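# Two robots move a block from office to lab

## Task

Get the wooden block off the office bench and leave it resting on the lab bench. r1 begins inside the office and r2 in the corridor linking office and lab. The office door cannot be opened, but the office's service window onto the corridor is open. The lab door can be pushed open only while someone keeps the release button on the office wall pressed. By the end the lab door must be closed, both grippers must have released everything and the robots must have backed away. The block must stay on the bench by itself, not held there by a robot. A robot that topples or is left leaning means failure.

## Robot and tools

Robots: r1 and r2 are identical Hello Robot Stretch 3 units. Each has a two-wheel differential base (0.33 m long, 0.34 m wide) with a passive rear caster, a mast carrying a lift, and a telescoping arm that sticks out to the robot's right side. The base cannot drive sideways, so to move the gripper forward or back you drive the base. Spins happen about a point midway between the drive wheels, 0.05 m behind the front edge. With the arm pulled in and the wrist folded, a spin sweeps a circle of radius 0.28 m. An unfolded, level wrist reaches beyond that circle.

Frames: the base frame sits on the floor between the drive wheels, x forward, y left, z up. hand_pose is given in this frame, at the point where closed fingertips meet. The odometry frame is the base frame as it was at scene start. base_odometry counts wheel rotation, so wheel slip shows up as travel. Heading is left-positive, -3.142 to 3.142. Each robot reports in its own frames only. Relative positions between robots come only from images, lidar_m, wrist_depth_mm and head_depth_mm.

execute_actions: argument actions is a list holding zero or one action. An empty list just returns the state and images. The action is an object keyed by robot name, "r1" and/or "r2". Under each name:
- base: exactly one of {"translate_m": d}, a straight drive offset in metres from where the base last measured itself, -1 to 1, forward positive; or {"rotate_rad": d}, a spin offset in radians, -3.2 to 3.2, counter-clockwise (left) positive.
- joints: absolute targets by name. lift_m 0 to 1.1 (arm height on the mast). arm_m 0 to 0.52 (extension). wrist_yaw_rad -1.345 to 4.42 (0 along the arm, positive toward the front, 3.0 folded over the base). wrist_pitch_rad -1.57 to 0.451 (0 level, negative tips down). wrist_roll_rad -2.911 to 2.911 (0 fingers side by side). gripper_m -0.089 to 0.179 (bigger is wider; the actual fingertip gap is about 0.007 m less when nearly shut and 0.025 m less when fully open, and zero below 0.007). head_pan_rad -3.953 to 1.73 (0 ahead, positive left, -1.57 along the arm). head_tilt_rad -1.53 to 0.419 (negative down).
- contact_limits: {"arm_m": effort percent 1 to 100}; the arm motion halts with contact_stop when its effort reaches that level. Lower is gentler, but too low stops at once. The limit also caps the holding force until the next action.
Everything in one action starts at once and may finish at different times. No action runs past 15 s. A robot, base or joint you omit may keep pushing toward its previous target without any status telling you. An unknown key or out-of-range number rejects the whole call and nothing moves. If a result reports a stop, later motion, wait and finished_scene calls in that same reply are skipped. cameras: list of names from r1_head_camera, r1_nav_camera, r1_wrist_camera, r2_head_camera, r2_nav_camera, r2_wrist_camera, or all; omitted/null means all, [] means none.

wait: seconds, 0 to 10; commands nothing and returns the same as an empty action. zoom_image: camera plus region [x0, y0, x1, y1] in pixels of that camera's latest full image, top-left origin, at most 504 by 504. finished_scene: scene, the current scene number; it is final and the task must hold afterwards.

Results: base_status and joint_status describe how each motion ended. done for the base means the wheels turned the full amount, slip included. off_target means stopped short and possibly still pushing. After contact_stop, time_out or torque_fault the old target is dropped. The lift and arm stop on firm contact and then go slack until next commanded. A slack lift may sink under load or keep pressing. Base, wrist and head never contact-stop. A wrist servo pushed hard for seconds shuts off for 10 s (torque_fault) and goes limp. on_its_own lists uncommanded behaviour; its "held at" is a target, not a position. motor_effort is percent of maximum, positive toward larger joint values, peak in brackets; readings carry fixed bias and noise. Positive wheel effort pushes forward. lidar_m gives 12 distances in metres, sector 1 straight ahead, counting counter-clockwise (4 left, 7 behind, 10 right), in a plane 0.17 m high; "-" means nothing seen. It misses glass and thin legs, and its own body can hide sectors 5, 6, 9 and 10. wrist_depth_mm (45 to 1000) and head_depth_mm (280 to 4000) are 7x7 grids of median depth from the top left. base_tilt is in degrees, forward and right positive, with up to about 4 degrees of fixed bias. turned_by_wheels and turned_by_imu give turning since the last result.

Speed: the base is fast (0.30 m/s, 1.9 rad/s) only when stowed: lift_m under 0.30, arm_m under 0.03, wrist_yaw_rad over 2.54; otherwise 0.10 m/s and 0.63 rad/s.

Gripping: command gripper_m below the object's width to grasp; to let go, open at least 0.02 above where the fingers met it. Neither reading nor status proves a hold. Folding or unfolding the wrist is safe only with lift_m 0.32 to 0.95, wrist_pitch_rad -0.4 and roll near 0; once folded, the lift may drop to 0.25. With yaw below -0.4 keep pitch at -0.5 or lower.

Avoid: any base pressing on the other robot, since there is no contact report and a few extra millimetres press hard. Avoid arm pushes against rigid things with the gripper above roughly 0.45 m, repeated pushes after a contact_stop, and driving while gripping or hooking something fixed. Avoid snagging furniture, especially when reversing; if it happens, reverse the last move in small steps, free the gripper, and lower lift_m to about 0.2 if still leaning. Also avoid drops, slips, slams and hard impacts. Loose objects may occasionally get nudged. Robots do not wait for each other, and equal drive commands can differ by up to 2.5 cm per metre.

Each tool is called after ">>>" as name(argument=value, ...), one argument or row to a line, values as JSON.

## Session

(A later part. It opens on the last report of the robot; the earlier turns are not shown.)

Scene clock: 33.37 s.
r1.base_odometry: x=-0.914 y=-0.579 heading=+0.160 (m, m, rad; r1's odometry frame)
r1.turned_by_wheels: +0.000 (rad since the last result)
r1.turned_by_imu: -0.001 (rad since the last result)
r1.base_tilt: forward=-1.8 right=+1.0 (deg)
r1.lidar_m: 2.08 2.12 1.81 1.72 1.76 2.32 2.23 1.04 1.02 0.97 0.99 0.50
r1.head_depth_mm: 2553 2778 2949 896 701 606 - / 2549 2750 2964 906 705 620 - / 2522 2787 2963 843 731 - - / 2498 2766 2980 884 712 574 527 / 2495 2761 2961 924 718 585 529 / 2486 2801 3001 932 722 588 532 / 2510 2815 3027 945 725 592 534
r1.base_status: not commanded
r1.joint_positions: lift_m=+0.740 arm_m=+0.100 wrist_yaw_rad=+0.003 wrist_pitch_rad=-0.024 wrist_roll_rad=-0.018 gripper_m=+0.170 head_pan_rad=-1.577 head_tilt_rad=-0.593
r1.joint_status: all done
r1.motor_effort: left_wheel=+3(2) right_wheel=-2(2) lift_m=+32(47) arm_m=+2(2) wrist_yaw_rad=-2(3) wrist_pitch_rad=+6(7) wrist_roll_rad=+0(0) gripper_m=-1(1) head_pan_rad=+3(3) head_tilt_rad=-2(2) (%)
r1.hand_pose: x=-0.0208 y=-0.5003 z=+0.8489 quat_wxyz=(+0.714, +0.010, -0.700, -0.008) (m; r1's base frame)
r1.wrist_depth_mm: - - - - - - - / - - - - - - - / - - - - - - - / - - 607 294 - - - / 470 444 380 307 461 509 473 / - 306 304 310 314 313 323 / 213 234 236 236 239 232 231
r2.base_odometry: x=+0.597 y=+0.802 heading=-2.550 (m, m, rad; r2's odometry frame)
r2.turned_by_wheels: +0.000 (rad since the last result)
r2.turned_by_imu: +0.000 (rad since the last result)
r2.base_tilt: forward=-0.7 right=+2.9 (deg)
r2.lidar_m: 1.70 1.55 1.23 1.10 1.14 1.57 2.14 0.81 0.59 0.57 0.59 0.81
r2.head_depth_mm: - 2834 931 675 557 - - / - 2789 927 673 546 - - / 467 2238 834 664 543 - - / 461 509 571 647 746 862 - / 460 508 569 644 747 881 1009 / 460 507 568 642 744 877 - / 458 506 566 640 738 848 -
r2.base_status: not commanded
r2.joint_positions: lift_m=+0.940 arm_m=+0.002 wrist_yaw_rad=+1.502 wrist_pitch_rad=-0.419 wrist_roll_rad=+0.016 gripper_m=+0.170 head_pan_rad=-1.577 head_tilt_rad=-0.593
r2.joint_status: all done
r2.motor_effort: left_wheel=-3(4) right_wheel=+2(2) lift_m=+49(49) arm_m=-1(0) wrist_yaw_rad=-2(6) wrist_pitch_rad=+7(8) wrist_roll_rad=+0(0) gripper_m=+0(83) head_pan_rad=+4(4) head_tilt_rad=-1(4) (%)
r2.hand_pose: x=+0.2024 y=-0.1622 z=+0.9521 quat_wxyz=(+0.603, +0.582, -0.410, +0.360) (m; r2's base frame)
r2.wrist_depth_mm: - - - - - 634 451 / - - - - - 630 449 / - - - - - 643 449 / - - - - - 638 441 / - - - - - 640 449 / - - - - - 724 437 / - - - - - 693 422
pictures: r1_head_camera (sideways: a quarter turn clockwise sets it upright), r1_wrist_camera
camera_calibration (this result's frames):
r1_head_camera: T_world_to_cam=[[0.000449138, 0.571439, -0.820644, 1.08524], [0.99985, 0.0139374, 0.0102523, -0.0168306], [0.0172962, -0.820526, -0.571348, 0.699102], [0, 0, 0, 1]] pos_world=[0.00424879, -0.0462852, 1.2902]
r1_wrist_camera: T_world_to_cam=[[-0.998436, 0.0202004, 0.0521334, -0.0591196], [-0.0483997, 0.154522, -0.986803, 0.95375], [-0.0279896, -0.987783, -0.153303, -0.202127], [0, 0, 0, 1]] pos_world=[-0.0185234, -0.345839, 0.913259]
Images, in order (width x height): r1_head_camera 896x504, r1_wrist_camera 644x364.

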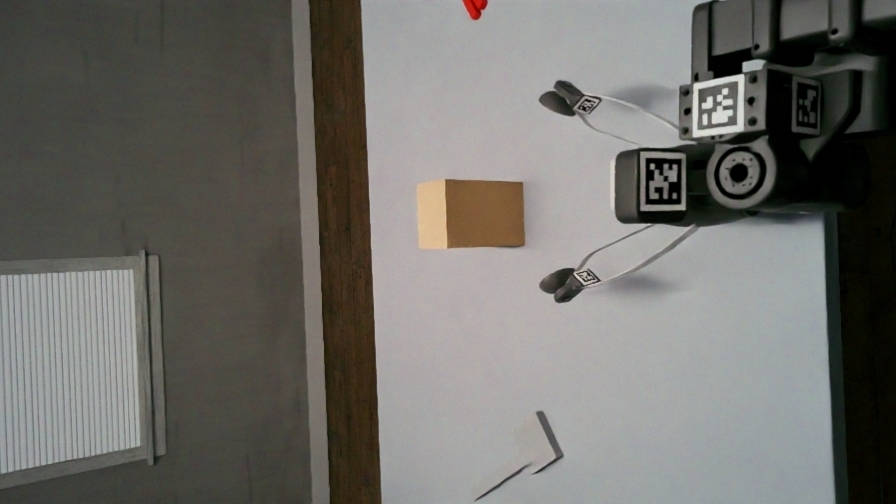

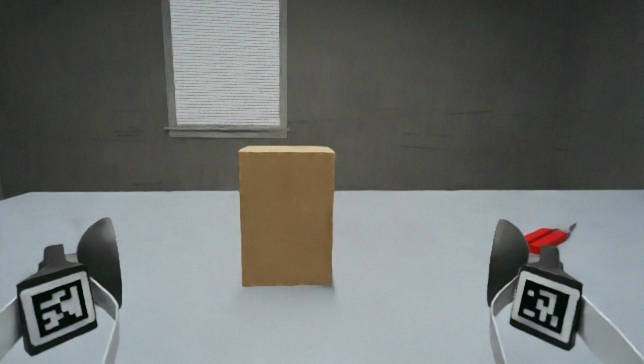

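>>> execute_actions(
  actions=[
    {"r1":{"base":{"translate_m":0.015},"joints":{"arm_m":0.27,"lift_m":0.73}},"r2":{"base":{"translate_m":-0.3},"joints":{"wrist_pitch_rad":0}}},
  ],
  cameras=["r1_head_camera","r1_wrist_camera","r2_nav_camera"],
)

>>> execute_actions(
  actions=[
    {"r1":{"joints":{"gripper_m":0.04}},"r2":{"joints":{"wrist_yaw_rad":0}}},
  ],
  cameras=["r1_head_camera","r1_wrist_camera"],
)

Scene clock: 37.73 s.
r1.base_odometry: x=-0.899 y=-0.576 heading=+0.160 (m, m, rad; r1's odometry frame)
r1.turned_by_wheels: +0.000 (rad since the last result)
r1.turned_by_imu: -0.001 (rad since the last result)
r1.base_tilt: forward=-1.8 right=+1.0 (deg)
r1.lidar_m: 2.07 2.11 1.81 1.72 1.75 2.32 2.25 1.06 1.02 0.96 0.99 0.49
r1.head_depth_mm: 2529 2770 3017 898 723 - - / 2523 2813 2978 909 - 564 524 / 2528 2766 2986 875 - 578 526 / 2523 2791 2974 940 701 581 528 / 2512 2793 2968 927 716 584 529 / 2497 2797 2994 931 722 589 533 / 2474 2780 3005 942 724 591 534
r1.base_status: done
r1.joint_positions: lift_m=+0.730 arm_m=+0.270 wrist_yaw_rad=+0.002 wrist_pitch_rad=-0.023 wrist_roll_rad=-0.018 gripper_m=+0.170 head_pan_rad=-1.577 head_tilt_rad=-0.593
r1.joint_status: all done
r1.motor_effort: left_wheel=+2(7) right_wheel=-2(4) lift_m=+32(31) arm_m=+3(2) wrist_yaw_rad=-2(2) wrist_pitch_rad=+6(6) wrist_roll_rad=+0(0) gripper_m=-1(1) head_pan_rad=+3(3) head_tilt_rad=-2(2) (%)
r1.hand_pose: x=-0.0209 y=-0.6703 z=+0.8390 quat_wxyz=(+0.714, +0.009, -0.700, -0.008) (m; r1's base frame)
r1.wrist_depth_mm: - - - - - - - / - - - - - - - / - - - - - - - / - - 118 121 - - - / 443 413 121 124 363 474 437 / - 284 124 127 260 294 297 / 197 218 128 131 203 214 216
r2.base_odometry: x=+0.846 y=+0.970 heading=-2.550 (m, m, rad; r2's odometry frame)
r2.turned_by_wheels: +0.000 (rad since the last result)
r2.turned_by_imu: +0.001 (rad since the last result)
r2.base_tilt: forward=-0.8 right=+2.9 (deg)
r2.lidar_m: 2.00 1.67 1.14 1.10 1.15 1.58 2.13 0.80 0.59 0.57 0.59 0.81
r2.head_depth_mm: - - 932 678 558 - - / - 2610 926 673 546 - - / - 2753 917 669 535 - - / - 2714 910 667 524 857 - / - - 906 660 521 880 - / - - 900 658 520 485 - / - - 3067 654 517 - -
r2.base_status: done
r2.joint_positions: lift_m=+0.940 arm_m=+0.002 wrist_yaw_rad=+1.502 wrist_pitch_rad=-0.023 wrist_roll_rad=+0.016 gripper_m=+0.170 head_pan_rad=-1.577 head_tilt_rad=-0.593
r2.joint_status: all done
r2.motor_effort: left_wheel=-3(8) right_wheel=+3(4) lift_m=+49(49) arm_m=+0(0) wrist_yaw_rad=-3(3) wrist_pitch_rad=+9(12) wrist_roll_rad=+0(0) gripper_m=+0(0) head_pan_rad=+4(4) head_tilt_rad=-2(2) (%)
r2.hand_pose: x=+0.2337 y=-0.1642 z=+1.0484 quat_wxyz=(+0.519, +0.492, -0.515, +0.473) (m; r2's base frame)
r2.wrist_depth_mm: - - - - - 638 453 / - - - - - 637 443 / - - - - - 627 454 / - - - - - 621 448 / - - - - - 629 442 / - - - - - 717 434 / - - - - - 666 411
pictures: r1_head_camera (sideways: a quarter turn clockwise sets it upright), r1_wrist_camera, r2_nav_camera (sideways: a quarter turn counterclockwise sets it upright)
camera_calibration (this result's frames):
r1_head_camera: T_world_to_cam=[[0.000449207, 0.57144, -0.820644, 1.08524], [0.99985, 0.0139373, 0.0102523, -0.0168306], [0.0172961, -0.820526, -0.571348, 0.699102], [0, 0, 0, 1]] pos_world=[0.00424879, -0.0462852, 1.2902]
r1_wrist_camera: T_world_to_cam=[[-0.998428, 0.0206413, 0.0521196, -0.0549692], [-0.0483348, 0.153954, -0.986895, 0.969994], [-0.0283948, -0.987862, -0.152714, -0.372136], [0, 0, 0, 1]] pos_world=[-0.018565, -0.515819, 0.903317]
r2_nav_camera: T_world_to_cam=[[-0.019489, -0.553025, 0.832937, -1.03742], [-0.999287, -0.0161649, -0.0341138, 0.0985311], [0.0323302, -0.833008, -0.552316, 0.670656], [0, 0, 0, 1]] pos_world=[0.0565602, -0.0134636, 1.23788]
Images, in order (width x height): r1_head_camera 896x504, r1_wrist_camera 644x364, r2_nav_camera 672x504.

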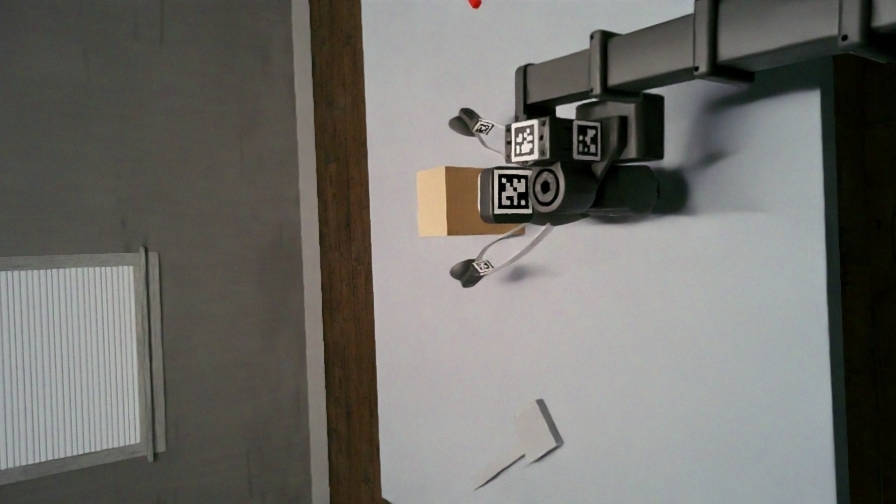

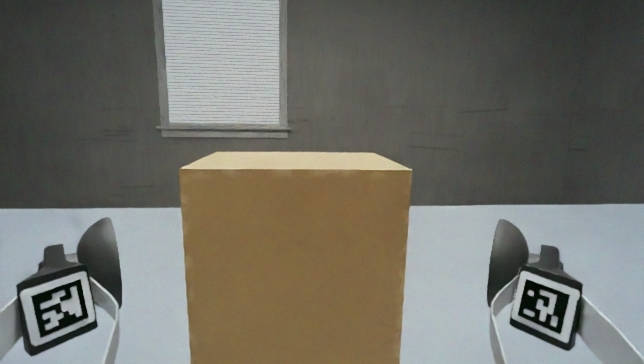

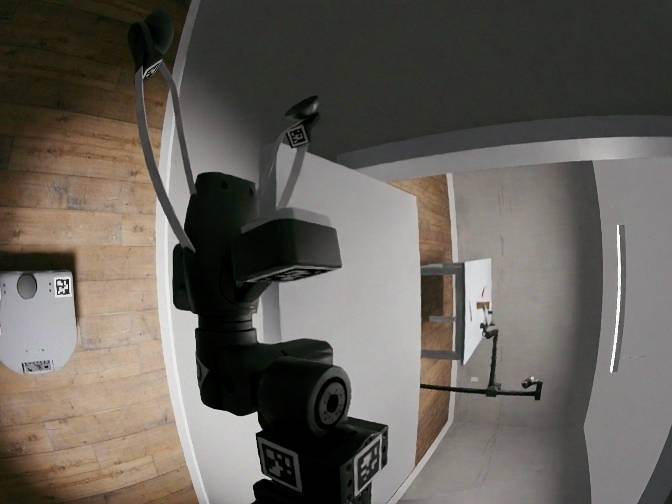

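Scene clock: 39.53 s.
r1.base_odometry: x=-0.899 y=-0.576 heading=+0.160 (m, m, rad; r1's odometry frame)
r1.turned_by_wheels: +0.000 (rad since the last result)
r1.turned_by_imu: +0.000 (rad since the last result)
r1.base_tilt: forward=-1.8 right=+1.0 (deg)
r1.lidar_m: 2.06 2.11 1.81 1.72 1.76 2.31 2.25 1.06 1.01 0.96 0.99 0.49
r1.head_depth_mm: 2514 2837 2993 900 724 - - / 2550 2787 2975 908 - 562 524 / 2528 2789 2958 760 - 577 525 / 2525 2776 2923 922 711 584 526 / 2529 2755 2934 925 714 584 530 / 2487 2774 2979 932 720 587 533 / 2498 2755 2989 940 727 590 534
r1.base_status: not commanded
r1.joint_positions: lift_m=+0.730 arm_m=+0.270 wrist_yaw_rad=+0.002 wrist_pitch_rad=-0.023 wrist_roll_rad=-0.018 gripper_m=+0.041 head_pan_rad=-1.577 head_tilt_rad=-0.593
r1.joint_status: all done
r1.motor_effort: left_wheel=+2(3) right_wheel=-3(4) lift_m=+32(32) arm_m=+2(3) wrist_yaw_rad=-2(2) wrist_pitch_rad=+6(6) wrist_roll_rad=+0(0) gripper_m=-20(94) head_pan_rad=+3(3) head_tilt_rad=-2(2) (%)
r1.hand_pose: x=-0.0209 y=-0.6703 z=+0.8390 quat_wxyz=(+0.714, +0.009, -0.700, -0.008) (m; r1's base frame)
r1.wrist_depth_mm: - - - - - - - / - - - - - - - / - - - - - - - / - - 119 122 146 - - / 405 412 122 124 127 431 443 / 282 302 125 128 131 296 297 / 219 206 129 132 136 222 225
r2.base_odometry: x=+0.846 y=+0.970 heading=-2.550 (m, m, rad; r2's odometry frame)
r2.turned_by_wheels: +0.000 (rad since the last result)
r2.turned_by_imu: +0.000 (rad since the last result)
r2.base_tilt: forward=-0.8 right=+2.9 (deg)
r2.lidar_m: 2.01 1.67 1.14 1.10 1.15 1.57 2.14 0.80 0.59 0.57 0.59 0.81
r2.head_depth_mm: - - 932 678 557 - - / - 2577 926 701 545 - - / - 2725 919 671 - - - / - 2706 912 678 - - - / - - 905 663 522 881 1074 / - - 898 685 519 876 1069 / - - 3072 654 517 871 1063
r2.base_status: not commanded
r2.joint_positions: lift_m=+0.940 arm_m=+0.002 wrist_yaw_rad=+0.002 wrist_pitch_rad=-0.023 wrist_roll_rad=+0.016 gripper_m=+0.170 head_pan_rad=-1.577 head_tilt_rad=-0.593
r2.joint_status: all done
r2.motor_effort: left_wheel=-3(3) right_wheel=+3(3) lift_m=+49(49) arm_m=+0(1) wrist_yaw_rad=-3(1) wrist_pitch_rad=+9(10) wrist_roll_rad=+0(0) gripper_m=+0(0) head_pan_rad=+4(4) head_tilt_rad=-2(3) (%)
r2.hand_pose: x=-0.0209 y=-0.4023 z=+1.0484 quat_wxyz=(+0.702, +0.009, -0.713, -0.008) (m; r2's base frame)
r2.wrist_depth_mm: 311 - - - - - - / 318 - - - - - - / 315 - - - - - - / 318 - - - - - - / 326 512 588 593 608 627 650 / 337 388 396 399 406 407 426 / 274 296 298 304 308 300 324
pictures: r1_head_camera (sideways: a quarter turn clockwise sets it upright), r1_wrist_camera
camera_calibration (this result's frames):
r1_head_camera: T_world_to_cam=[[0.000449139, 0.571439, -0.820644, 1.08524], [0.99985, 0.0139374, 0.0102523, -0.0168306], [0.0172962, -0.820526, -0.571348, 0.699102], [0, 0, 0, 1]] pos_world=[0.00424879, -0.0462852, 1.2902]
r1_wrist_camera: T_world_to_cam=[[-0.998428, 0.0206231, 0.0521195, -0.0549764], [-0.0483375, 0.153953, -0.986895, 0.969996], [-0.0283768, -0.987863, -0.152714, -0.372147], [0, 0, 0, 1]] pos_world=[-0.0185631, -0.515831, 0.903317]
Images, in order (width x height): r1_head_camera 896x504, r1_wrist_camera 644x364.

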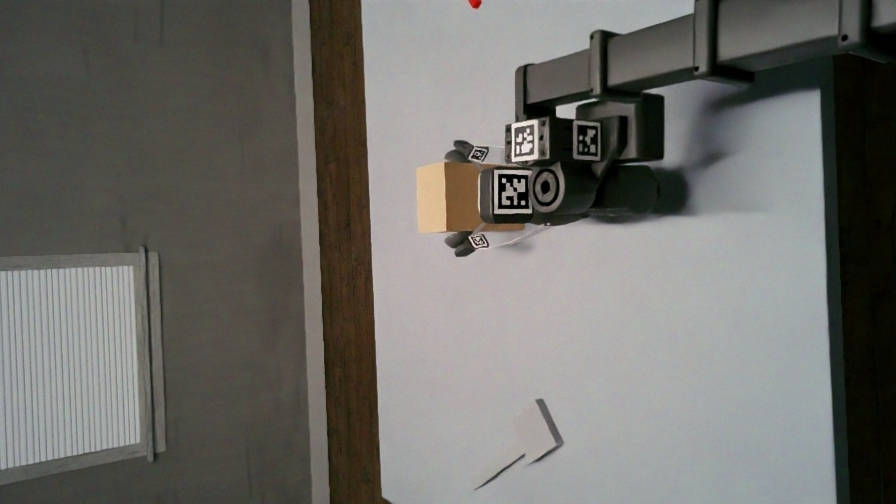

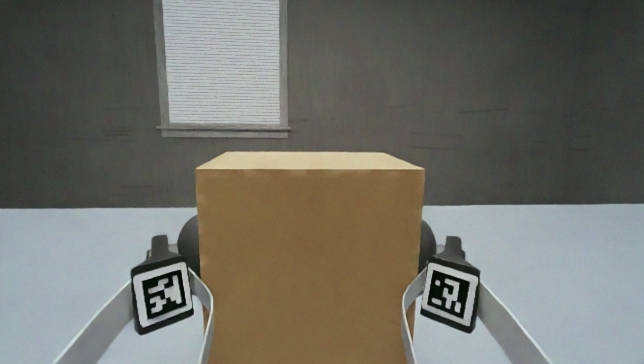

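>>> execute_actions(
  actions=[
    {"r1":{"joints":{"lift_m":0.78,"gripper_m":0.03}}},
  ],
  cameras=[],
)

>>> execute_actions(
  actions=[
    {"r1":{"base":{"translate_m":0.6},"joints":{"lift_m":0.93,"arm_m":0}}},
  ],
  cameras=[],
)

>>> execute_actions(
  actions=[
    {"r1":{"base":{"rotate_rad":-0.68}}},
  ],
  cameras=[],
)

>>> execute_actions(
  actions=[
    {"r1":{"base":{"translate_m":1}}},
  ],
  cameras=[],
)

>>> execute_actions(
  actions=[
    {"r1":{"base":{"rotate_rad":2.28},"joints":{"head_tilt_rad":-0.4}}},
  ],
  cameras=["r1_head_camera","r1_nav_camera","r2_wrist_camera"],
)

Scene clock: 41.20 s.
r1.base_odometry: x=-0.899 y=-0.576 heading=+0.160 (m, m, rad; r1's odometry frame)
r1.turned_by_wheels: +0.000 (rad since the last result)
r1.turned_by_imu: +0.000 (rad since the last result)
r1.base_tilt: forward=-1.8 right=+1.0 (deg)
r1.lidar_m: 2.07 2.11 1.81 1.72 1.76 2.31 2.25 1.06 1.01 0.96 0.99 0.49
r1.head_depth_mm: 2474 2830 2999 905 - - 819 / 2536 2782 3010 939 - 578 523 / 2483 2806 2960 704 - 579 525 / 2530 2806 3016 882 711 581 527 / 2508 2792 2965 929 717 583 530 / 2486 2752 2954 932 721 587 532 / 2499 2751 2988 937 725 591 535
r1.base_status: not commanded
r1.joint_positions: lift_m=+0.780 arm_m=+0.270 wrist_yaw_rad=+0.002 wrist_pitch_rad=-0.044 wrist_roll_rad=-0.018 gripper_m=+0.034 head_pan_rad=-1.577 head_tilt_rad=-0.593
r1.joint_status: all done
r1.motor_effort: left_wheel=+3(3) right_wheel=-3(3) lift_m=+53(56) arm_m=+2(2) wrist_yaw_rad=-2(2) wrist_pitch_rad=+12(12) wrist_roll_rad=+0(0) gripper_m=-23(67) head_pan_rad=+3(3) head_tilt_rad=-2(2) (%)
r1.hand_pose: x=-0.0209 y=-0.6696 z=+0.8829 quat_wxyz=(+0.714, +0.017, -0.700, -0.015) (m; r1's base frame)
r1.wrist_depth_mm: - - - - - - - / - - - - - - - / - - - - - - - / - - 120 123 152 - - / 513 519 122 125 128 541 551 / 361 386 125 128 131 382 384 / 285 270 129 131 135 288 294
r2.base_odometry: x=+0.846 y=+0.970 heading=-2.550 (m, m, rad; r2's odometry frame)
r2.turned_by_wheels: +0.000 (rad since the last result)
r2.turned_by_imu: +0.000 (rad since the last result)
r2.base_tilt: forward=-0.8 right=+2.9 (deg)
r2.lidar_m: 2.01 1.68 1.15 1.10 1.15 1.57 2.13 0.80 0.59 0.57 0.59 0.81
r2.head_depth_mm: - - 933 677 557 - - / - 2780 924 700 544 - - / - 2763 917 670 - - - / - 2719 910 678 - - - / - - 905 662 522 878 1075 / - - 899 685 520 874 1068 / - - 3043 655 518 871 1065
r2.base_status: not commanded
r2.joint_positions: lift_m=+0.940 arm_m=+0.002 wrist_yaw_rad=+0.002 wrist_pitch_rad=-0.023 wrist_roll_rad=+0.016 gripper_m=+0.170 head_pan_rad=-1.577 head_tilt_rad=-0.593
r2.joint_status: not commanded
r2.motor_effort: left_wheel=-3(3) right_wheel=+3(3) lift_m=+49(49) arm_m=+0(0) wrist_yaw_rad=-2(3) wrist_pitch_rad=+9(10) wrist_roll_rad=+0(0) gripper_m=+0(1) head_pan_rad=+4(4) head_tilt_rad=-2(3) (%)
r2.hand_pose: x=-0.0209 y=-0.4023 z=+1.0484 quat_wxyz=(+0.702, +0.009, -0.713, -0.008) (m; r2's base frame)
r2.wrist_depth_mm: 316 - - - - - - / 316 - - - - - - / 318 - - - - - - / 318 - - - - - - / 325 515 571 595 596 629 637 / 335 388 394 396 406 414 425 / 274 294 301 300 310 300 326
pictures: none
No camera images: the call's "cameras" was empty. Leave "cameras" out to get every camera's image.

Scene clock: 48.17 s.
r1.base_odometry: x=-0.307 y=-0.481 heading=+0.160 (m, m, rad; r1's odometry frame)
r1.turned_by_wheels: +0.000 (rad since the last result)
r1.turned_by_imu: -0.001 (rad since the last result)
r1.base_tilt: forward=-1.8 right=+1.0 (deg)
r1.lidar_m: 1.47 1.50 1.85 1.75 1.80 2.36 1.63 1.40 0.34 0.94 2.21 1.55
r1.head_depth_mm: 2528 2762 3001 903 725 - - / 2487 2748 2940 832 695 - - / 2494 2781 2928 402 - - - / 2472 2742 2937 434 1704 1406 1196 / 2474 2749 2957 2246 1720 1418 1196 / 2463 2746 2965 2241 1741 1410 1200 / 2497 2750 2946 2277 1740 1426 1209
r1.base_status: done
r1.joint_positions: lift_m=+0.930 arm_m=+0.000 wrist_yaw_rad=+0.002 wrist_pitch_rad=-0.045 wrist_roll_rad=-0.018 gripper_m=+0.040 head_pan_rad=-1.577 head_tilt_rad=-0.593
r1.joint_status: all done
r1.on_its_own: gripper_m is held at +0.039, not at your +0.030, by its stall guard, which is not easing now
r1.motor_effort: left_wheel=+2(7) right_wheel=-2(4) lift_m=+53(57) arm_m=-3(4) wrist_yaw_rad=-2(2) wrist_pitch_rad=+12(12) wrist_roll_rad=+0(0) gripper_m=-22(23) head_pan_rad=+3(2) head_tilt_rad=-2(2) (%)
r1.hand_pose: x=-0.0210 y=-0.4001 z=+1.0327 quat_wxyz=(+0.714, +0.017, -0.700, -0.015) (m; r1's base frame)
r1.wrist_depth_mm: - - - - - - - / - - - - - - - / - - - - - - - / - - 120 123 153 - - / - - 122 125 128 - - / - - 125 128 131 708 703 / - - 129 131 135 539 529
r2.base_odometry: x=+0.846 y=+0.970 heading=-2.550 (m, m, rad; r2's odometry frame)
r2.turned_by_wheels: +0.000 (rad since the last result)
r2.turned_by_imu: +0.001 (rad since the last result)
r2.base_tilt: forward=-0.8 right=+2.9 (deg)
r2.lidar_m: 2.00 1.67 1.14 1.10 1.15 1.57 2.14 0.80 0.59 0.57 0.59 0.81
r2.head_depth_mm: - - 932 678 557 - - / - 2799 927 699 544 - - / - 2767 918 671 - - - / - 2720 906 678 - - - / - - 904 662 522 883 1072 / - - 896 684 519 874 1065 / - - 3060 655 518 872 1065
r2.base_status: not commanded
r2.joint_positions: lift_m=+0.940 arm_m=+0.002 wrist_yaw_rad=+0.002 wrist_pitch_rad=-0.023 wrist_roll_rad=+0.016 gripper_m=+0.170 head_pan_rad=-1.577 head_tilt_rad=-0.593
r2.joint_status: not commanded
r2.motor_effort: left_wheel=-3(3) right_wheel=+3(3) lift_m=+49(49) arm_m=+0(0) wrist_yaw_rad=-2(3) wrist_pitch_rad=+9(9) wrist_roll_rad=+0(0) gripper_m=+0(0) head_pan_rad=+4(4) head_tilt_rad=-3(1) (%)
r2.hand_pose: x=-0.0209 y=-0.4023 z=+1.0484 quat_wxyz=(+0.702, +0.009, -0.713, -0.008) (m; r2's base frame)
r2.wrist_depth_mm: 314 - - - - - - / 317 - - - - - - / 316 - - - - - - / 321 - - - - - - / 327 519 576 583 592 610 628 / 332 386 397 407 406 408 421 / 274 296 300 301 307 300 329
pictures: none
No camera images: the call's "cameras" was empty. Leave "cameras" out to get every camera's image.

Scene clock: 50.23 s.
r1.base_odometry: x=-0.307 y=-0.481 heading=-0.520 (m, m, rad; r1's odometry frame)
r1.turned_by_wheels: -0.680 (rad since the last result)
r1.turned_by_imu: -0.683 (rad since the last result)
r1.base_tilt: forward=-1.8 right=+1.0 (deg)
r1.lidar_m: 1.65 1.46 1.47 1.73 1.76 1.76 2.09 2.85 1.64 0.33 0.94 2.72
r1.head_depth_mm: 2720 2916 1248 897 724 - - / 2935 3226 1272 832 694 - - / 3358 3625 1292 402 - - - / 3221 3591 1302 435 711 581 650 / 2959 3196 3122 925 716 600 1171 / 2803 3015 3155 930 721 1350 1204 / 2584 2813 2995 943 1102 1379 1205
r1.base_status: done
r1.joint_positions: lift_m=+0.930 arm_m=+0.000 wrist_yaw_rad=+0.002 wrist_pitch_rad=-0.045 wrist_roll_rad=-0.018 gripper_m=+0.042 head_pan_rad=-1.577 head_tilt_rad=-0.593
r1.joint_status: not commanded
r1.on_its_own: gripper_m is held at +0.042, not at your +0.030, by its stall guard, which is not easing now
r1.motor_effort: left_wheel=+2(7) right_wheel=-2(6) lift_m=+53(53) arm_m=-3(3) wrist_yaw_rad=-2(2) wrist_pitch_rad=+12(12) wrist_roll_rad=+0(0) gripper_m=-20(21) head_pan_rad=+3(2) head_tilt_rad=-2(2) (%)
r1.hand_pose: x=-0.0210 y=-0.4001 z=+1.0327 quat_wxyz=(+0.714, +0.017, -0.700, -0.015) (m; r1's base frame)
r1.wrist_depth_mm: - - - - - - - / - - - - - - - / - - - - - - - / - - 120 123 153 - - / - - 122 125 128 - - / 668 694 126 128 131 698 - / 512 494 129 132 135 534 -
r2.base_odometry: x=+0.846 y=+0.970 heading=-2.550 (m, m, rad; r2's odometry frame)
r2.turned_by_wheels: +0.000 (rad since the last result)
r2.turned_by_imu: +0.000 (rad since the last result)
r2.base_tilt: forward=-0.6 right=+3.0 (deg)
r2.lidar_m: 2.01 1.67 1.15 1.10 1.15 1.57 2.13 0.80 0.59 0.57 0.59 0.81
r2.head_depth_mm: - - 932 677 557 - - / - 2766 928 700 545 - - / - 2751 917 671 - - - / - 2714 912 679 - - - / - - 905 661 523 880 1075 / - - 897 686 519 874 1069 / - - 3063 655 518 872 1065
r2.base_status: not commanded
r2.joint_positions: lift_m=+0.940 arm_m=+0.002 wrist_yaw_rad=+0.002 wrist_pitch_rad=-0.023 wrist_roll_rad=+0.016 gripper_m=+0.170 head_pan_rad=-1.577 head_tilt_rad=-0.593
r2.joint_status: not commanded
r2.motor_effort: left_wheel=-3(3) right_wheel=+3(3) lift_m=+49(49) arm_m=+0(1) wrist_yaw_rad=-3(2) wrist_pitch_rad=+9(9) wrist_roll_rad=+1(0) gripper_m=+0(0) head_pan_rad=+4(4) head_tilt_rad=-3(3) (%)
r2.hand_pose: x=-0.0209 y=-0.4023 z=+1.0484 quat_wxyz=(+0.702, +0.009, -0.713, -0.008) (m; r2's base frame)
r2.wrist_depth_mm: 316 - - - - - - / 313 - - - - - - / 318 - - - - - - / 318 - - - - - - / 326 523 570 584 611 615 643 / 332 389 394 400 404 413 430 / 275 296 300 304 307 295 325
pictures: none
No camera images: the call's "cameras" was empty. Leave "cameras" out to get every camera's image.

Scene clock: 61.17 s.
r1.base_odometry: x=+0.561 y=-0.977 heading=-0.520 (m, m, rad; r1's odometry frame)
r1.turned_by_wheels: +0.000 (rad since the last result)
r1.turned_by_imu: -0.002 (rad since the last result)
r1.base_tilt: forward=-1.8 right=+1.0 (deg)
r1.lidar_m: 0.82 0.73 0.73 0.87 1.56 2.43 2.89 0.99 0.96 2.63 2.34 1.35
r1.head_depth_mm: 3265 3646 2998 2131 1754 - - / 2991 3343 3021 2016 1677 - - / 2700 3064 3035 401 - - - / 2529 2775 2968 436 1711 1409 1187 / 2333 2541 2761 2232 1739 1414 1190 / 2145 2358 2541 2247 1743 1426 1199 / 2020 2194 2417 2258 1743 1424 1205
r1.base_status: done
r1.joint_positions: lift_m=+0.930 arm_m=+0.000 wrist_yaw_rad=+0.002 wrist_pitch_rad=-0.045 wrist_roll_rad=-0.018 gripper_m=+0.042 head_pan_rad=-1.577 head_tilt_rad=-0.593
r1.joint_status: not commanded
r1.on_its_own: gripper_m is held at +0.042, not at your +0.030, by its stall guard, which is not easing now
r1.motor_effort: left_wheel=+2(8) right_wheel=-2(4) lift_m=+53(53) arm_m=-3(3) wrist_yaw_rad=-1(1) wrist_pitch_rad=+12(12) wrist_roll_rad=+0(0) gripper_m=-19(20) head_pan_rad=+3(3) head_tilt_rad=-2(2) (%)
r1.hand_pose: x=-0.0210 y=-0.4001 z=+1.0327 quat_wxyz=(+0.714, +0.017, -0.700, -0.015) (m; r1's base frame)
r1.wrist_depth_mm: - - - - - - - / - - - - - - - / - - - - - - - / - - 120 123 153 - - / - - 122 125 128 - - / - - 125 129 130 - 712 / - - 129 132 135 - 623
r2.base_odometry: x=+0.846 y=+0.970 heading=-2.550 (m, m, rad; r2's odometry frame)
r2.turned_by_wheels: +0.000 (rad since the last result)
r2.turned_by_imu: +0.001 (rad since the last result)
r2.base_tilt: forward=-0.7 right=+2.7 (deg)
r2.lidar_m: 2.00 1.68 1.14 1.10 1.15 1.58 2.13 0.80 0.59 0.57 0.59 0.81
r2.head_depth_mm: - - 932 678 556 - - / - 2793 925 702 545 - - / - 2492 917 670 - - - / - 2465 913 679 - - - / - - 906 662 522 879 1074 / - - 898 686 519 873 1068 / - - 3005 655 517 872 1066
r2.base_status: not commanded
r2.joint_positions: lift_m=+0.940 arm_m=+0.002 wrist_yaw_rad=+0.002 wrist_pitch_rad=-0.023 wrist_roll_rad=+0.016 gripper_m=+0.170 head_pan_rad=-1.577 head_tilt_rad=-0.593
r2.joint_status: not commanded
r2.motor_effort: left_wheel=-4(3) right_wheel=+3(3) lift_m=+49(49) arm_m=+0(1) wrist_yaw_rad=-2(2) wrist_pitch_rad=+9(9) wrist_roll_rad=+0(0) gripper_m=+0(0) head_pan_rad=+4(4) head_tilt_rad=-3(2) (%)
r2.hand_pose: x=-0.0209 y=-0.4023 z=+1.0484 quat_wxyz=(+0.702, +0.009, -0.713, -0.008) (m; r2's base frame)
r2.wrist_depth_mm: 314 - - - - - - / 315 - - - - - - / 316 - - - - - - / 325 - - - - - - / 329 517 571 589 604 625 646 / 335 386 400 401 410 412 426 / 275 293 300 306 306 297 323
pictures: none
No camera images: the call's "cameras" was empty. Leave "cameras" out to get every camera's image.

Scene clock: 65.77 s.
r1.base_odometry: x=+0.561 y=-0.977 heading=+1.760 (m, m, rad; r1's odometry frame)
r1.turned_by_wheels: +2.280 (rad since the last result)
r1.turned_by_imu: +2.291 (rad since the last result)
r1.base_tilt: forward=-1.8 right=+1.0 (deg)
r1.lidar_m: 2.43 2.49 0.99 1.12 0.96 2.45 2.34 1.06 0.76 0.73 0.75 1.01
r1.head_depth_mm: 2083 2275 2443 910 633 892 - / 2084 1367 1537 918 533 - - / 2104 2226 2404 922 397 - - / 2111 2275 2460 926 436 911 1031 / 2097 2265 2429 938 646 914 1030 / 2092 2267 2467 944 649 918 1033 / 2119 2266 2428 863 654 926 1038
r1.base_status: done
r1.joint_positions: lift_m=+0.930 arm_m=+0.000 wrist_yaw_rad=+0.002 wrist_pitch_rad=-0.045 wrist_roll_rad=-0.018 gripper_m=+0.042 head_pan_rad=-1.577 head_tilt_rad=-0.409
r1.joint_status: all done
r1.on_its_own: gripper_m is held at +0.042, not at your +0.030, by its stall guard, which is not easing now
r1.motor_effort: left_wheel=-2(7) right_wheel=+2(7) lift_m=+53(53) arm_m=-3(3) wrist_yaw_rad=-2(2) wrist_pitch_rad=+12(12) wrist_roll_rad=+0(0) gripper_m=-19(20) head_pan_rad=+3(3) head_tilt_rad=+4(17) (%)
r1.hand_pose: x=-0.0210 y=-0.4001 z=+1.0327 quat_wxyz=(+0.714, +0.017, -0.700, -0.015) (m; r1's base frame)
r1.wrist_depth_mm: 521 - - - - - - / 529 - - - - - - / 530 - - - - - 628 / 516 - 120 123 153 - 636 / 479 516 122 125 128 544 551 / 359 385 125 128 130 377 383 / 286 282 129 132 135 301 308
r2.base_odometry: x=+0.846 y=+0.970 heading=-2.550 (m, m, rad; r2's odometry frame)
r2.turned_by_wheels: +0.000 (rad since the last result)
r2.turned_by_imu: +0.000 (rad since the last result)
r2.base_tilt: forward=-0.6 right=+3.0 (deg)
r2.lidar_m: 2.00 1.67 1.15 1.10 1.15 1.58 2.12 0.80 0.59 0.57 0.59 0.81
r2.head_depth_mm: - - 931 677 557 - - / 1267 1134 926 700 544 - - / 1288 2469 918 671 - - - / - 2741 910 679 - - - / - - 906 662 523 883 1075 / - - 897 686 519 873 1071 / - - 3069 655 518 872 1062
r2.base_status: not commanded
r2.joint_positions: lift_m=+0.940 arm_m=+0.002 wrist_yaw_rad=+0.002 wrist_pitch_rad=-0.023 wrist_roll_rad=+0.016 gripper_m=+0.170 head_pan_rad=-1.577 head_tilt_rad=-0.593
r2.joint_status: not commanded
r2.motor_effort: left_wheel=-3(3) right_wheel=+3(3) lift_m=+49(49) arm_m=+0(0) wrist_yaw_rad=-2(2) wrist_pitch_rad=+9(9) wrist_roll_rad=+0(0) gripper_m=+0(0) head_pan_rad=+3(4) head_tilt_rad=-3(2) (%)
r2.hand_pose: x=-0.0209 y=-0.4023 z=+1.0484 quat_wxyz=(+0.702, +0.009, -0.713, -0.008) (m; r2's base frame)
r2.wrist_depth_mm: 316 - - - - - - / 314 - - - - - - / 319 - - - - - - / 322 - - - - - - / 324 513 566 593 599 633 621 / 334 387 392 402 408 412 428 / 276 293 296 303 306 296 326
pictures: r1_head_camera (sideways: a quarter turn clockwise sets it upright), r1_nav_camera (sideways: a quarter turn counterclockwise sets it upright), r2_wrist_camera
camera_calibration (this result's frames):
r1_head_camera: T_world_to_cam=[[-0.000532094, 0.411203, -0.911544, 1.2038], [0.999859, 0.0154919, 0.00640483, -0.0118237], [0.0167552, -0.911412, -0.411153, 0.490668], [0, 0, 0, 1]] pos_world=[0.0042413, -0.0476214, 1.29913]
r1_nav_camera: T_world_to_cam=[[0.0400547, -0.421151, 0.906106, -1.13661], [-0.997962, 0.0282175, 0.0572305, -0.0172568], [-0.0496707, -0.906552, -0.419162, 0.503075], [0, 0, 0, 1]] pos_world=[0.0532931, -0.0221341, 1.24175]
r2_wrist_camera: T_world_to_cam=[[-0.999807, -0.00556899, 0.0188614, -0.044748], [-0.0195122, 0.161066, -0.986751, 1.13585], [0.00245728, -0.986928, -0.161143, -0.061793], [0, 0, 0, 1]] pos_world=[-0.0224245, -0.244182, 1.11169]
Images, in order (width x height): r1_head_camera 896x504, r1_nav_camera 672x504, r2_wrist_camera 644x364.

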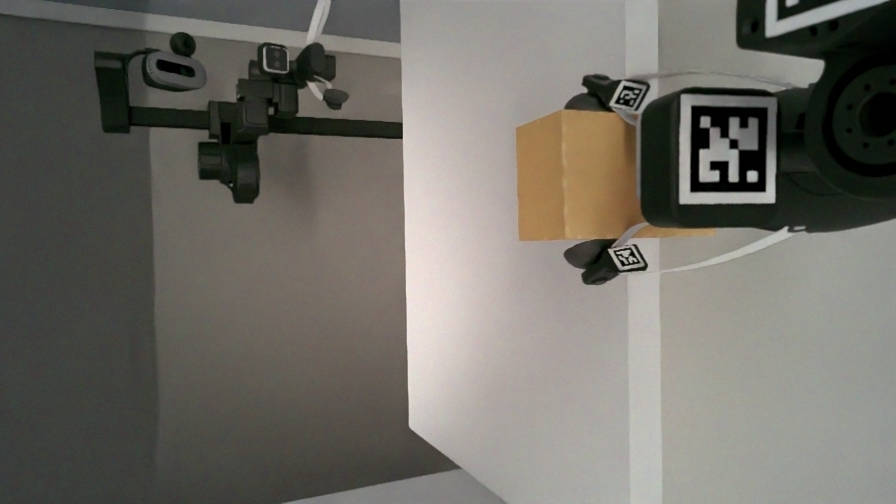

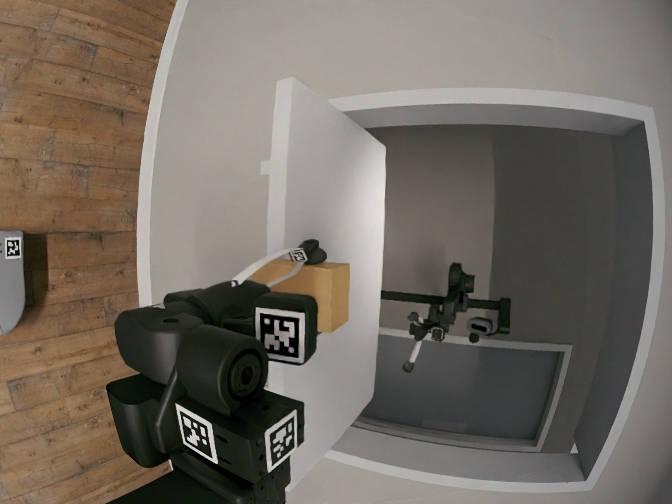

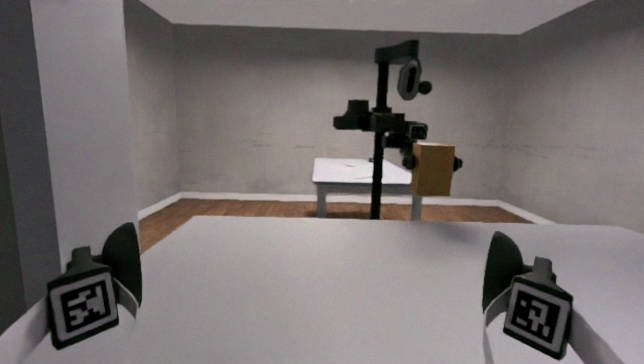

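>>> execute_actions(
  actions=[
    {"r1":{"base":{"translate_m":-0.1},"joints":{"arm_m":0.33}},"r2":{"base":{"translate_m":-0.13},"joints":{"lift_m":0.89}}},
  ],
  cameras=[],
)

>>> execute_actions(
  actions=[
    {"r1":{"joints":{"lift_m":0.884}}},
  ],
  cameras=["r2_wrist_camera"],
)

Scene clock: 70.83 s.
r1.base_odometry: x=+0.580 y=-1.075 heading=+1.760 (m, m, rad; r1's odometry frame)
r1.turned_by_wheels: +0.000 (rad since the last result)
r1.turned_by_imu: -0.001 (rad since the last result)
r1.base_tilt: forward=-1.8 right=+1.0 (deg)
r1.lidar_m: 2.53 2.60 1.02 0.94 3.26 2.33 2.24 1.06 0.76 0.73 0.75 1.01
r1.head_depth_mm: 2124 2296 2497 - 607 907 1018 / 2089 2247 2444 - 607 912 1029 / 2082 2225 2356 - 612 916 1028 / 2095 2194 2397 878 644 918 1028 / 2094 2285 2440 937 646 917 1036 / 2124 2296 2462 949 650 919 1040 / 2115 2267 2455 952 653 925 1045
r1.base_status: done
r1.joint_positions: lift_m=+0.930 arm_m=+0.330 wrist_yaw_rad=+0.001 wrist_pitch_rad=-0.045 wrist_roll_rad=-0.018 gripper_m=+0.042 head_pan_rad=-1.577 head_tilt_rad=-0.408
r1.joint_status: all done
r1.on_its_own: gripper_m is held at +0.042, not at your +0.030, by its stall guard, which is not easing now
r1.motor_effort: left_wheel=-2(8) right_wheel=+2(3) lift_m=+53(53) arm_m=+2(4) wrist_yaw_rad=-1(2) wrist_pitch_rad=+12(12) wrist_roll_rad=+0(0) gripper_m=-20(21) head_pan_rad=+3(3) head_tilt_rad=+4(4) (%)
r1.hand_pose: x=-0.0211 y=-0.7296 z=+1.0327 quat_wxyz=(+0.714, +0.017, -0.700, -0.016) (m; r1's base frame)
r1.wrist_depth_mm: - - - 915 - - - / - - - - - - - / - - - 707 - - - / - - 120 122 153 - - / 508 508 122 125 128 540 - / 353 381 125 128 131 377 374 / 282 268 129 132 135 283 288
r2.base_odometry: x=+0.954 y=+1.042 heading=-2.550 (m, m, rad; r2's odometry frame)
r2.turned_by_wheels: +0.000 (rad since the last result)
r2.turned_by_imu: +0.001 (rad since the last result)
r2.base_tilt: forward=-0.8 right=+2.8 (deg)
r2.lidar_m: 2.13 1.67 1.14 1.10 1.15 1.57 2.12 0.80 0.59 0.57 0.59 0.81
r2.head_depth_mm: - - 934 676 531 481 - / - - 925 673 512 478 - / - 2260 698 668 543 - - / 1284 830 693 665 550 - - / - - 903 661 521 878 1071 / - - 900 658 505 875 1066 / - - 893 654 517 872 1063
r2.base_status: done
r2.joint_positions: lift_m=+0.890 arm_m=+0.002 wrist_yaw_rad=+0.002 wrist_pitch_rad=-0.021 wrist_roll_rad=+0.016 gripper_m=+0.170 head_pan_rad=-1.577 head_tilt_rad=-0.593
r2.joint_status: all done
r2.motor_effort: left_wheel=-3(9) right_wheel=+3(4) lift_m=+26(48) arm_m=+0(1) wrist_yaw_rad=-2(2) wrist_pitch_rad=+9(9) wrist_roll_rad=+0(0) gripper_m=-1(1) head_pan_rad=+4(4) head_tilt_rad=-3(1) (%)
r2.hand_pose: x=-0.0210 y=-0.4023 z=+0.9995 quat_wxyz=(+0.702, +0.008, -0.713, -0.007) (m; r2's base frame)
r2.wrist_depth_mm: - - - - - - - / - - - - - - - / - - - 449 - - - / - - - 435 - - - / 418 470 442 451 458 479 482 / 310 293 296 302 308 314 317 / 203 222 226 228 231 223 243
pictures: none
No camera images: the call's "cameras" was empty. Leave "cameras" out to get every camera's image.

Scene clock: 72.07 s.
r1.base_odometry: x=+0.580 y=-1.075 heading=+1.760 (m, m, rad; r1's odometry frame)
r1.turned_by_wheels: +0.000 (rad since the last result)
r1.turned_by_imu: +0.000 (rad since the last result)
r1.base_tilt: forward=-1.8 right=+1.0 (deg)
r1.lidar_m: 2.52 2.60 1.02 0.94 3.27 2.34 2.24 1.06 0.76 0.73 0.75 1.01
r1.head_depth_mm: 2136 2264 2458 965 - 925 1020 / 2099 2232 2427 1048 585 906 1020 / 2066 2225 2357 1053 576 911 1029 / 2077 2210 2426 933 642 915 1032 / 2102 2276 2466 938 645 920 1041 / 2118 2298 2454 947 649 917 1037 / 2110 2271 2472 956 653 922 1039
r1.base_status: not commanded
r1.joint_positions: lift_m=+0.884 arm_m=+0.330 wrist_yaw_rad=+0.001 wrist_pitch_rad=-0.029 wrist_roll_rad=-0.018 gripper_m=+0.042 head_pan_rad=-1.577 head_tilt_rad=-0.408
r1.joint_status: all done
r1.on_its_own: gripper_m is held at +0.042, not at your +0.030, by its stall guard, which is not easing now
r1.motor_effort: left_wheel=-2(2) right_wheel=+3(3) lift_m=+33(50) arm_m=+2(2) wrist_yaw_rad=-1(1) wrist_pitch_rad=+8(12) wrist_roll_rad=+0(0) gripper_m=-19(20) head_pan_rad=+3(2) head_tilt_rad=+4(4) (%)
r1.hand_pose: x=-0.0211 y=-0.7302 z=+0.9915 quat_wxyz=(+0.714, +0.011, -0.700, -0.010) (m; r1's base frame)
r1.wrist_depth_mm: - - - 917 - - - / - - - - - - - / - - - 695 - - - / - - 120 122 146 - - / 405 408 122 125 128 430 431 / 281 299 126 128 131 296 295 / 222 207 130 132 137 222 223
r2.base_odometry: x=+0.954 y=+1.042 heading=-2.550 (m, m, rad; r2's odometry frame)
r2.turned_by_wheels: +0.000 (rad since the last result)
r2.turned_by_imu: +0.000 (rad since the last result)
r2.base_tilt: forward=-1.0 right=+2.9 (deg)
r2.lidar_m: 2.13 1.67 1.14 1.10 1.15 1.58 2.13 0.80 0.59 0.57 0.59 0.81
r2.head_depth_mm: - - 932 676 531 481 - / - - 928 674 513 478 - / - 2484 717 670 543 - - / 1356 880 713 666 549 - - / - - 905 662 521 879 1072 / - - 896 658 506 876 1064 / - - 892 655 517 872 1060
r2.base_status: not commanded
r2.joint_positions: lift_m=+0.890 arm_m=+0.002 wrist_yaw_rad=+0.002 wrist_pitch_rad=-0.021 wrist_roll_rad=+0.016 gripper_m=+0.170 head_pan_rad=-1.577 head_tilt_rad=-0.593
r2.joint_status: not commanded
r2.motor_effort: left_wheel=-3(3) right_wheel=+3(2) lift_m=+27(27) arm_m=+0(0) wrist_yaw_rad=-2(3) wrist_pitch_rad=+9(9) wrist_roll_rad=-1(0) gripper_m=+0(0) head_pan_rad=+4(4) head_tilt_rad=-2(2) (%)
r2.hand_pose: x=-0.0210 y=-0.4023 z=+0.9995 quat_wxyz=(+0.702, +0.008, -0.713, -0.007) (m; r2's base frame)
r2.wrist_depth_mm: - - - - - - - / - - - - - - - / - - - 670 - - - / - - - 430 - - - / 416 460 439 432 454 476 475 / 307 291 298 301 308 312 321 / 203 222 226 229 230 225 246
pictures: r2_wrist_camera
camera_calibration (this result's frames):
r2_wrist_camera: T_world_to_cam=[[-0.999809, -0.00519654, 0.0188654, -0.0437683], [-0.0194538, 0.159925, -0.986937, 1.08726], [0.0021116, -0.987116, -0.159995, -0.0709492], [0, 0, 0, 1]] pos_world=[-0.0224587, -0.244142, 1.06253]
Images, in order (width x height): r2_wrist_camera 644x364.

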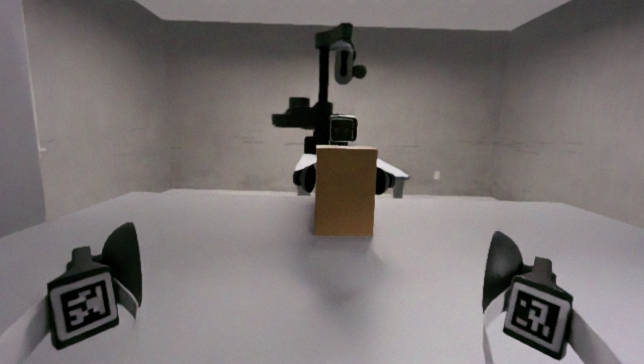

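>>> execute_actions(
  actions=[
    {"r1":{"joints":{"gripper_m":0.15,"head_pan_rad":-2.4,"head_tilt_rad":-0.2}},"r2":{"base":{"translate_m":-0.035},"joints":{"arm_m":0.1,"lift_m":0.88}}},
  ],
  cameras=[],
)

>>> execute_actions(
  actions=[
    {"r1":{"joints":{"arm_m":0}},"r2":{"joints":{"arm_m":0.31}}},
  ],
  cameras=["r2_wrist_camera","r1_head_camera"],
)

Scene clock: 74.20 s.
r1.base_odometry: x=+0.580 y=-1.075 heading=+1.760 (m, m, rad; r1's odometry frame)
r1.turned_by_wheels: +0.000 (rad since the last result)
r1.turned_by_imu: +0.000 (rad since the last result)
r1.base_tilt: forward=-1.8 right=+1.0 (deg)
r1.lidar_m: 2.52 2.61 1.02 0.94 3.26 2.34 2.24 1.06 0.76 0.73 0.75 1.01
r1.head_depth_mm: 1299 1380 1465 1569 1687 1800 1558 / 1126 1182 1250 1319 1411 1483 1506 / 1002 1040 1097 1154 1209 1274 1341 / 895 933 971 1013 1055 1106 1163 / 811 842 869 906 940 730 1032 / 734 767 805 839 865 638 916 / 784 2445 2565 2685 944 641 -
r1.base_status: not commanded
r1.joint_positions: lift_m=+0.884 arm_m=+0.330 wrist_yaw_rad=+0.001 wrist_pitch_rad=-0.024 wrist_roll_rad=-0.018 gripper_m=+0.150 head_pan_rad=-2.393 head_tilt_rad=-0.211
r1.joint_status: all done
r1.motor_effort: left_wheel=-2(2) right_wheel=+2(3) lift_m=+33(33) arm_m=+2(2) wrist_yaw_rad=-1(2) wrist_pitch_rad=+7(8) wrist_roll_rad=+0(0) gripper_m=-1(81) head_pan_rad=-4(40) head_tilt_rad=+5(18) (%)
r1.hand_pose: x=-0.0211 y=-0.7303 z=+0.9927 quat_wxyz=(+0.714, +0.009, -0.700, -0.008) (m; r1's base frame)
r1.wrist_depth_mm: - - - - - - - / - - - - - - - / - - - 974 - - - / - - 120 123 158 - - / 407 449 122 125 129 476 445 / 301 287 125 128 133 - 297 / 199 218 130 132 204 216 227
r2.base_odometry: x=+0.983 y=+1.062 heading=-2.550 (m, m, rad; r2's odometry frame)
r2.turned_by_wheels: +0.000 (rad since the last result)
r2.turned_by_imu: +0.000 (rad since the last result)
r2.base_tilt: forward=-1.0 right=+2.8 (deg)
r2.lidar_m: 2.17 1.67 1.14 1.11 1.15 1.57 2.12 0.80 0.59 0.57 0.59 0.81
r2.head_depth_mm: - - 933 677 - - 1128 / - - 925 675 - - 1126 / - 2740 829 694 - - 1102 / 1357 855 696 693 - - 1077 / - 3928 860 676 522 877 1072 / - - 895 658 519 873 1066 / - - 892 655 517 871 1065
r2.base_status: done
r2.joint_positions: lift_m=+0.880 arm_m=+0.100 wrist_yaw_rad=+0.001 wrist_pitch_rad=-0.021 wrist_roll_rad=+0.016 gripper_m=+0.170 head_pan_rad=-1.577 head_tilt_rad=-0.593
r2.joint_status: all done
r2.motor_effort: left_wheel=-3(9) right_wheel=+3(4) lift_m=+26(24) arm_m=+3(4) wrist_yaw_rad=-1(3) wrist_pitch_rad=+9(9) wrist_roll_rad=+0(0) gripper_m=-1(0) head_pan_rad=+4(4) head_tilt_rad=-2(2) (%)
r2.hand_pose: x=-0.0212 y=-0.5003 z=+0.9895 quat_wxyz=(+0.702, +0.008, -0.713, -0.008) (m; r2's base frame)
r2.wrist_depth_mm: - - - - - - - / - - - - - - - / - - - 570 - - - / - - - 335 - - - / 392 430 410 340 421 436 449 / 287 275 276 282 285 290 300 / 189 206 211 213 214 208 227
pictures: none
No camera images: the call's "cameras" was empty. Leave "cameras" out to get every camera's image.

Scene clock: 77.83 s.
r1.base_odometry: x=+0.580 y=-1.075 heading=+1.760 (m, m, rad; r1's odometry frame)
r1.turned_by_wheels: +0.000 (rad since the last result)
r1.turned_by_imu: -0.001 (rad since the last result)
r1.base_tilt: forward=-1.8 right=+1.0 (deg)
r1.lidar_m: 2.52 2.60 1.02 0.94 3.26 2.34 2.24 1.06 0.76 0.73 0.75 1.01
r1.head_depth_mm: 1309 1373 1467 1566 1685 1801 1553 / 1130 1187 1260 1326 1398 1500 1507 / 1004 1049 1100 1143 1207 1271 1345 / 897 935 972 1017 1048 1104 1159 / 812 841 872 904 934 733 1025 / 736 769 802 843 866 640 915 / 785 837 2556 2656 941 642 820
r1.base_status: not commanded
r1.joint_positions: lift_m=+0.884 arm_m=+0.000 wrist_yaw_rad=+0.001 wrist_pitch_rad=-0.023 wrist_roll_rad=-0.018 gripper_m=+0.150 head_pan_rad=-2.393 head_tilt_rad=-0.211
r1.joint_status: all done
r1.motor_effort: left_wheel=-2(1) right_wheel=+2(3) lift_m=+33(33) arm_m=-3(5) wrist_yaw_rad=-2(2) wrist_pitch_rad=+6(6) wrist_roll_rad=+0(0) gripper_m=-1(1) head_pan_rad=-4(4) head_tilt_rad=+4(5) (%)
r1.hand_pose: x=-0.0211 y=-0.4008 z=+0.9929 quat_wxyz=(+0.714, +0.009, -0.700, -0.008) (m; r1's base frame)
r1.wrist_depth_mm: - - - - - - 514 / - - - - - - 510 / - - - 694 - - 514 / - 759 672 463 818 819 529 / 412 455 430 430 434 488 452 / 305 290 292 298 298 - 304 / 511 280 283 287 555 565 576
r2.base_odometry: x=+0.983 y=+1.062 heading=-2.550 (m, m, rad; r2's odometry frame)
r2.turned_by_wheels: +0.000 (rad since the last result)
r2.turned_by_imu: +0.000 (rad since the last result)
r2.base_tilt: forward=-0.6 right=+2.9 (deg)
r2.lidar_m: 2.17 1.67 1.15 1.10 1.15 1.57 2.11 0.80 0.59 0.57 0.59 0.81
r2.head_depth_mm: - - 933 705 - - 1129 / - - 2483 - 512 890 1089 / - 2738 3517 - 526 884 1083 / 1345 1179 698 - 524 882 1080 / - 3953 2382 660 522 879 1073 / - - 900 657 519 871 1068 / - - 890 655 516 875 1068
r2.base_status: not commanded
r2.joint_positions: lift_m=+0.880 arm_m=+0.310 wrist_yaw_rad=+0.001 wrist_pitch_rad=-0.021 wrist_roll_rad=+0.016 gripper_m=+0.170 head_pan_rad=-1.577 head_tilt_rad=-0.593
r2.joint_status: all done
r2.motor_effort: left_wheel=-2(3) right_wheel=+2(3) lift_m=+26(26) arm_m=+3(4) wrist_yaw_rad=-1(1) wrist_pitch_rad=+8(9) wrist_roll_rad=+0(0) gripper_m=+1(1) head_pan_rad=+4(4) head_tilt_rad=-4(1) (%)
r2.hand_pose: x=-0.0213 y=-0.7103 z=+0.9895 quat_wxyz=(+0.702, +0.008, -0.713, -0.008) (m; r2's base frame)
r2.wrist_depth_mm: - - - 879 - - - / - - - - - - - / - - - 692 - - - / - - 144 121 123 - - / - - 123 123 125 - - / 285 271 127 127 129 285 293 / 188 205 131 130 134 207 226
pictures: r1_head_camera (sideways: a quarter turn clockwise sets it upright), r2_wrist_camera
camera_calibration (this result's frames):
r1_head_camera: T_world_to_cam=[[0.162198, 0.15484, -0.974534, 1.28506], [0.696913, -0.717153, 0.00204602, -0.0043021], [-0.698573, -0.679497, -0.224231, 0.251761], [0, 0, 0, 1]] pos_world=[-0.0295616, -0.0309922, 1.30879]
r2_wrist_camera: T_world_to_cam=[[-0.999814, -0.00409593, 0.018866, -0.0446807], [-0.0192781, 0.159775, -0.986965, 1.12662], [0.00102823, -0.987145, -0.159824, -0.376794], [0, 0, 0, 1]] pos_world=[-0.0225657, -0.55214, 1.05256]
Images, in order (width x height): r1_head_camera 896x504, r2_wrist_camera 644x364.

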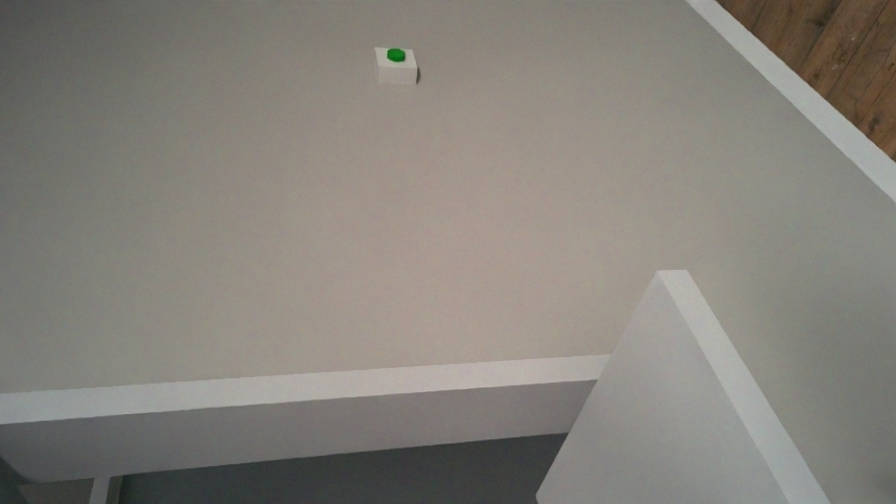

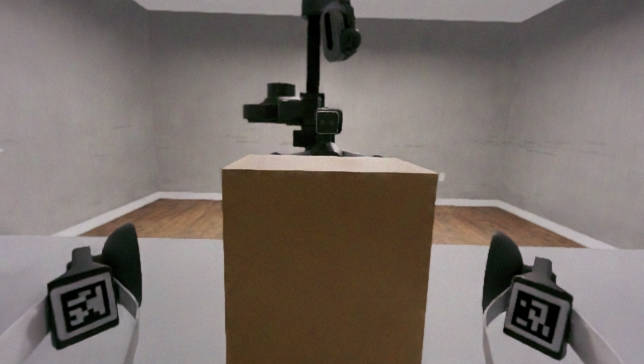

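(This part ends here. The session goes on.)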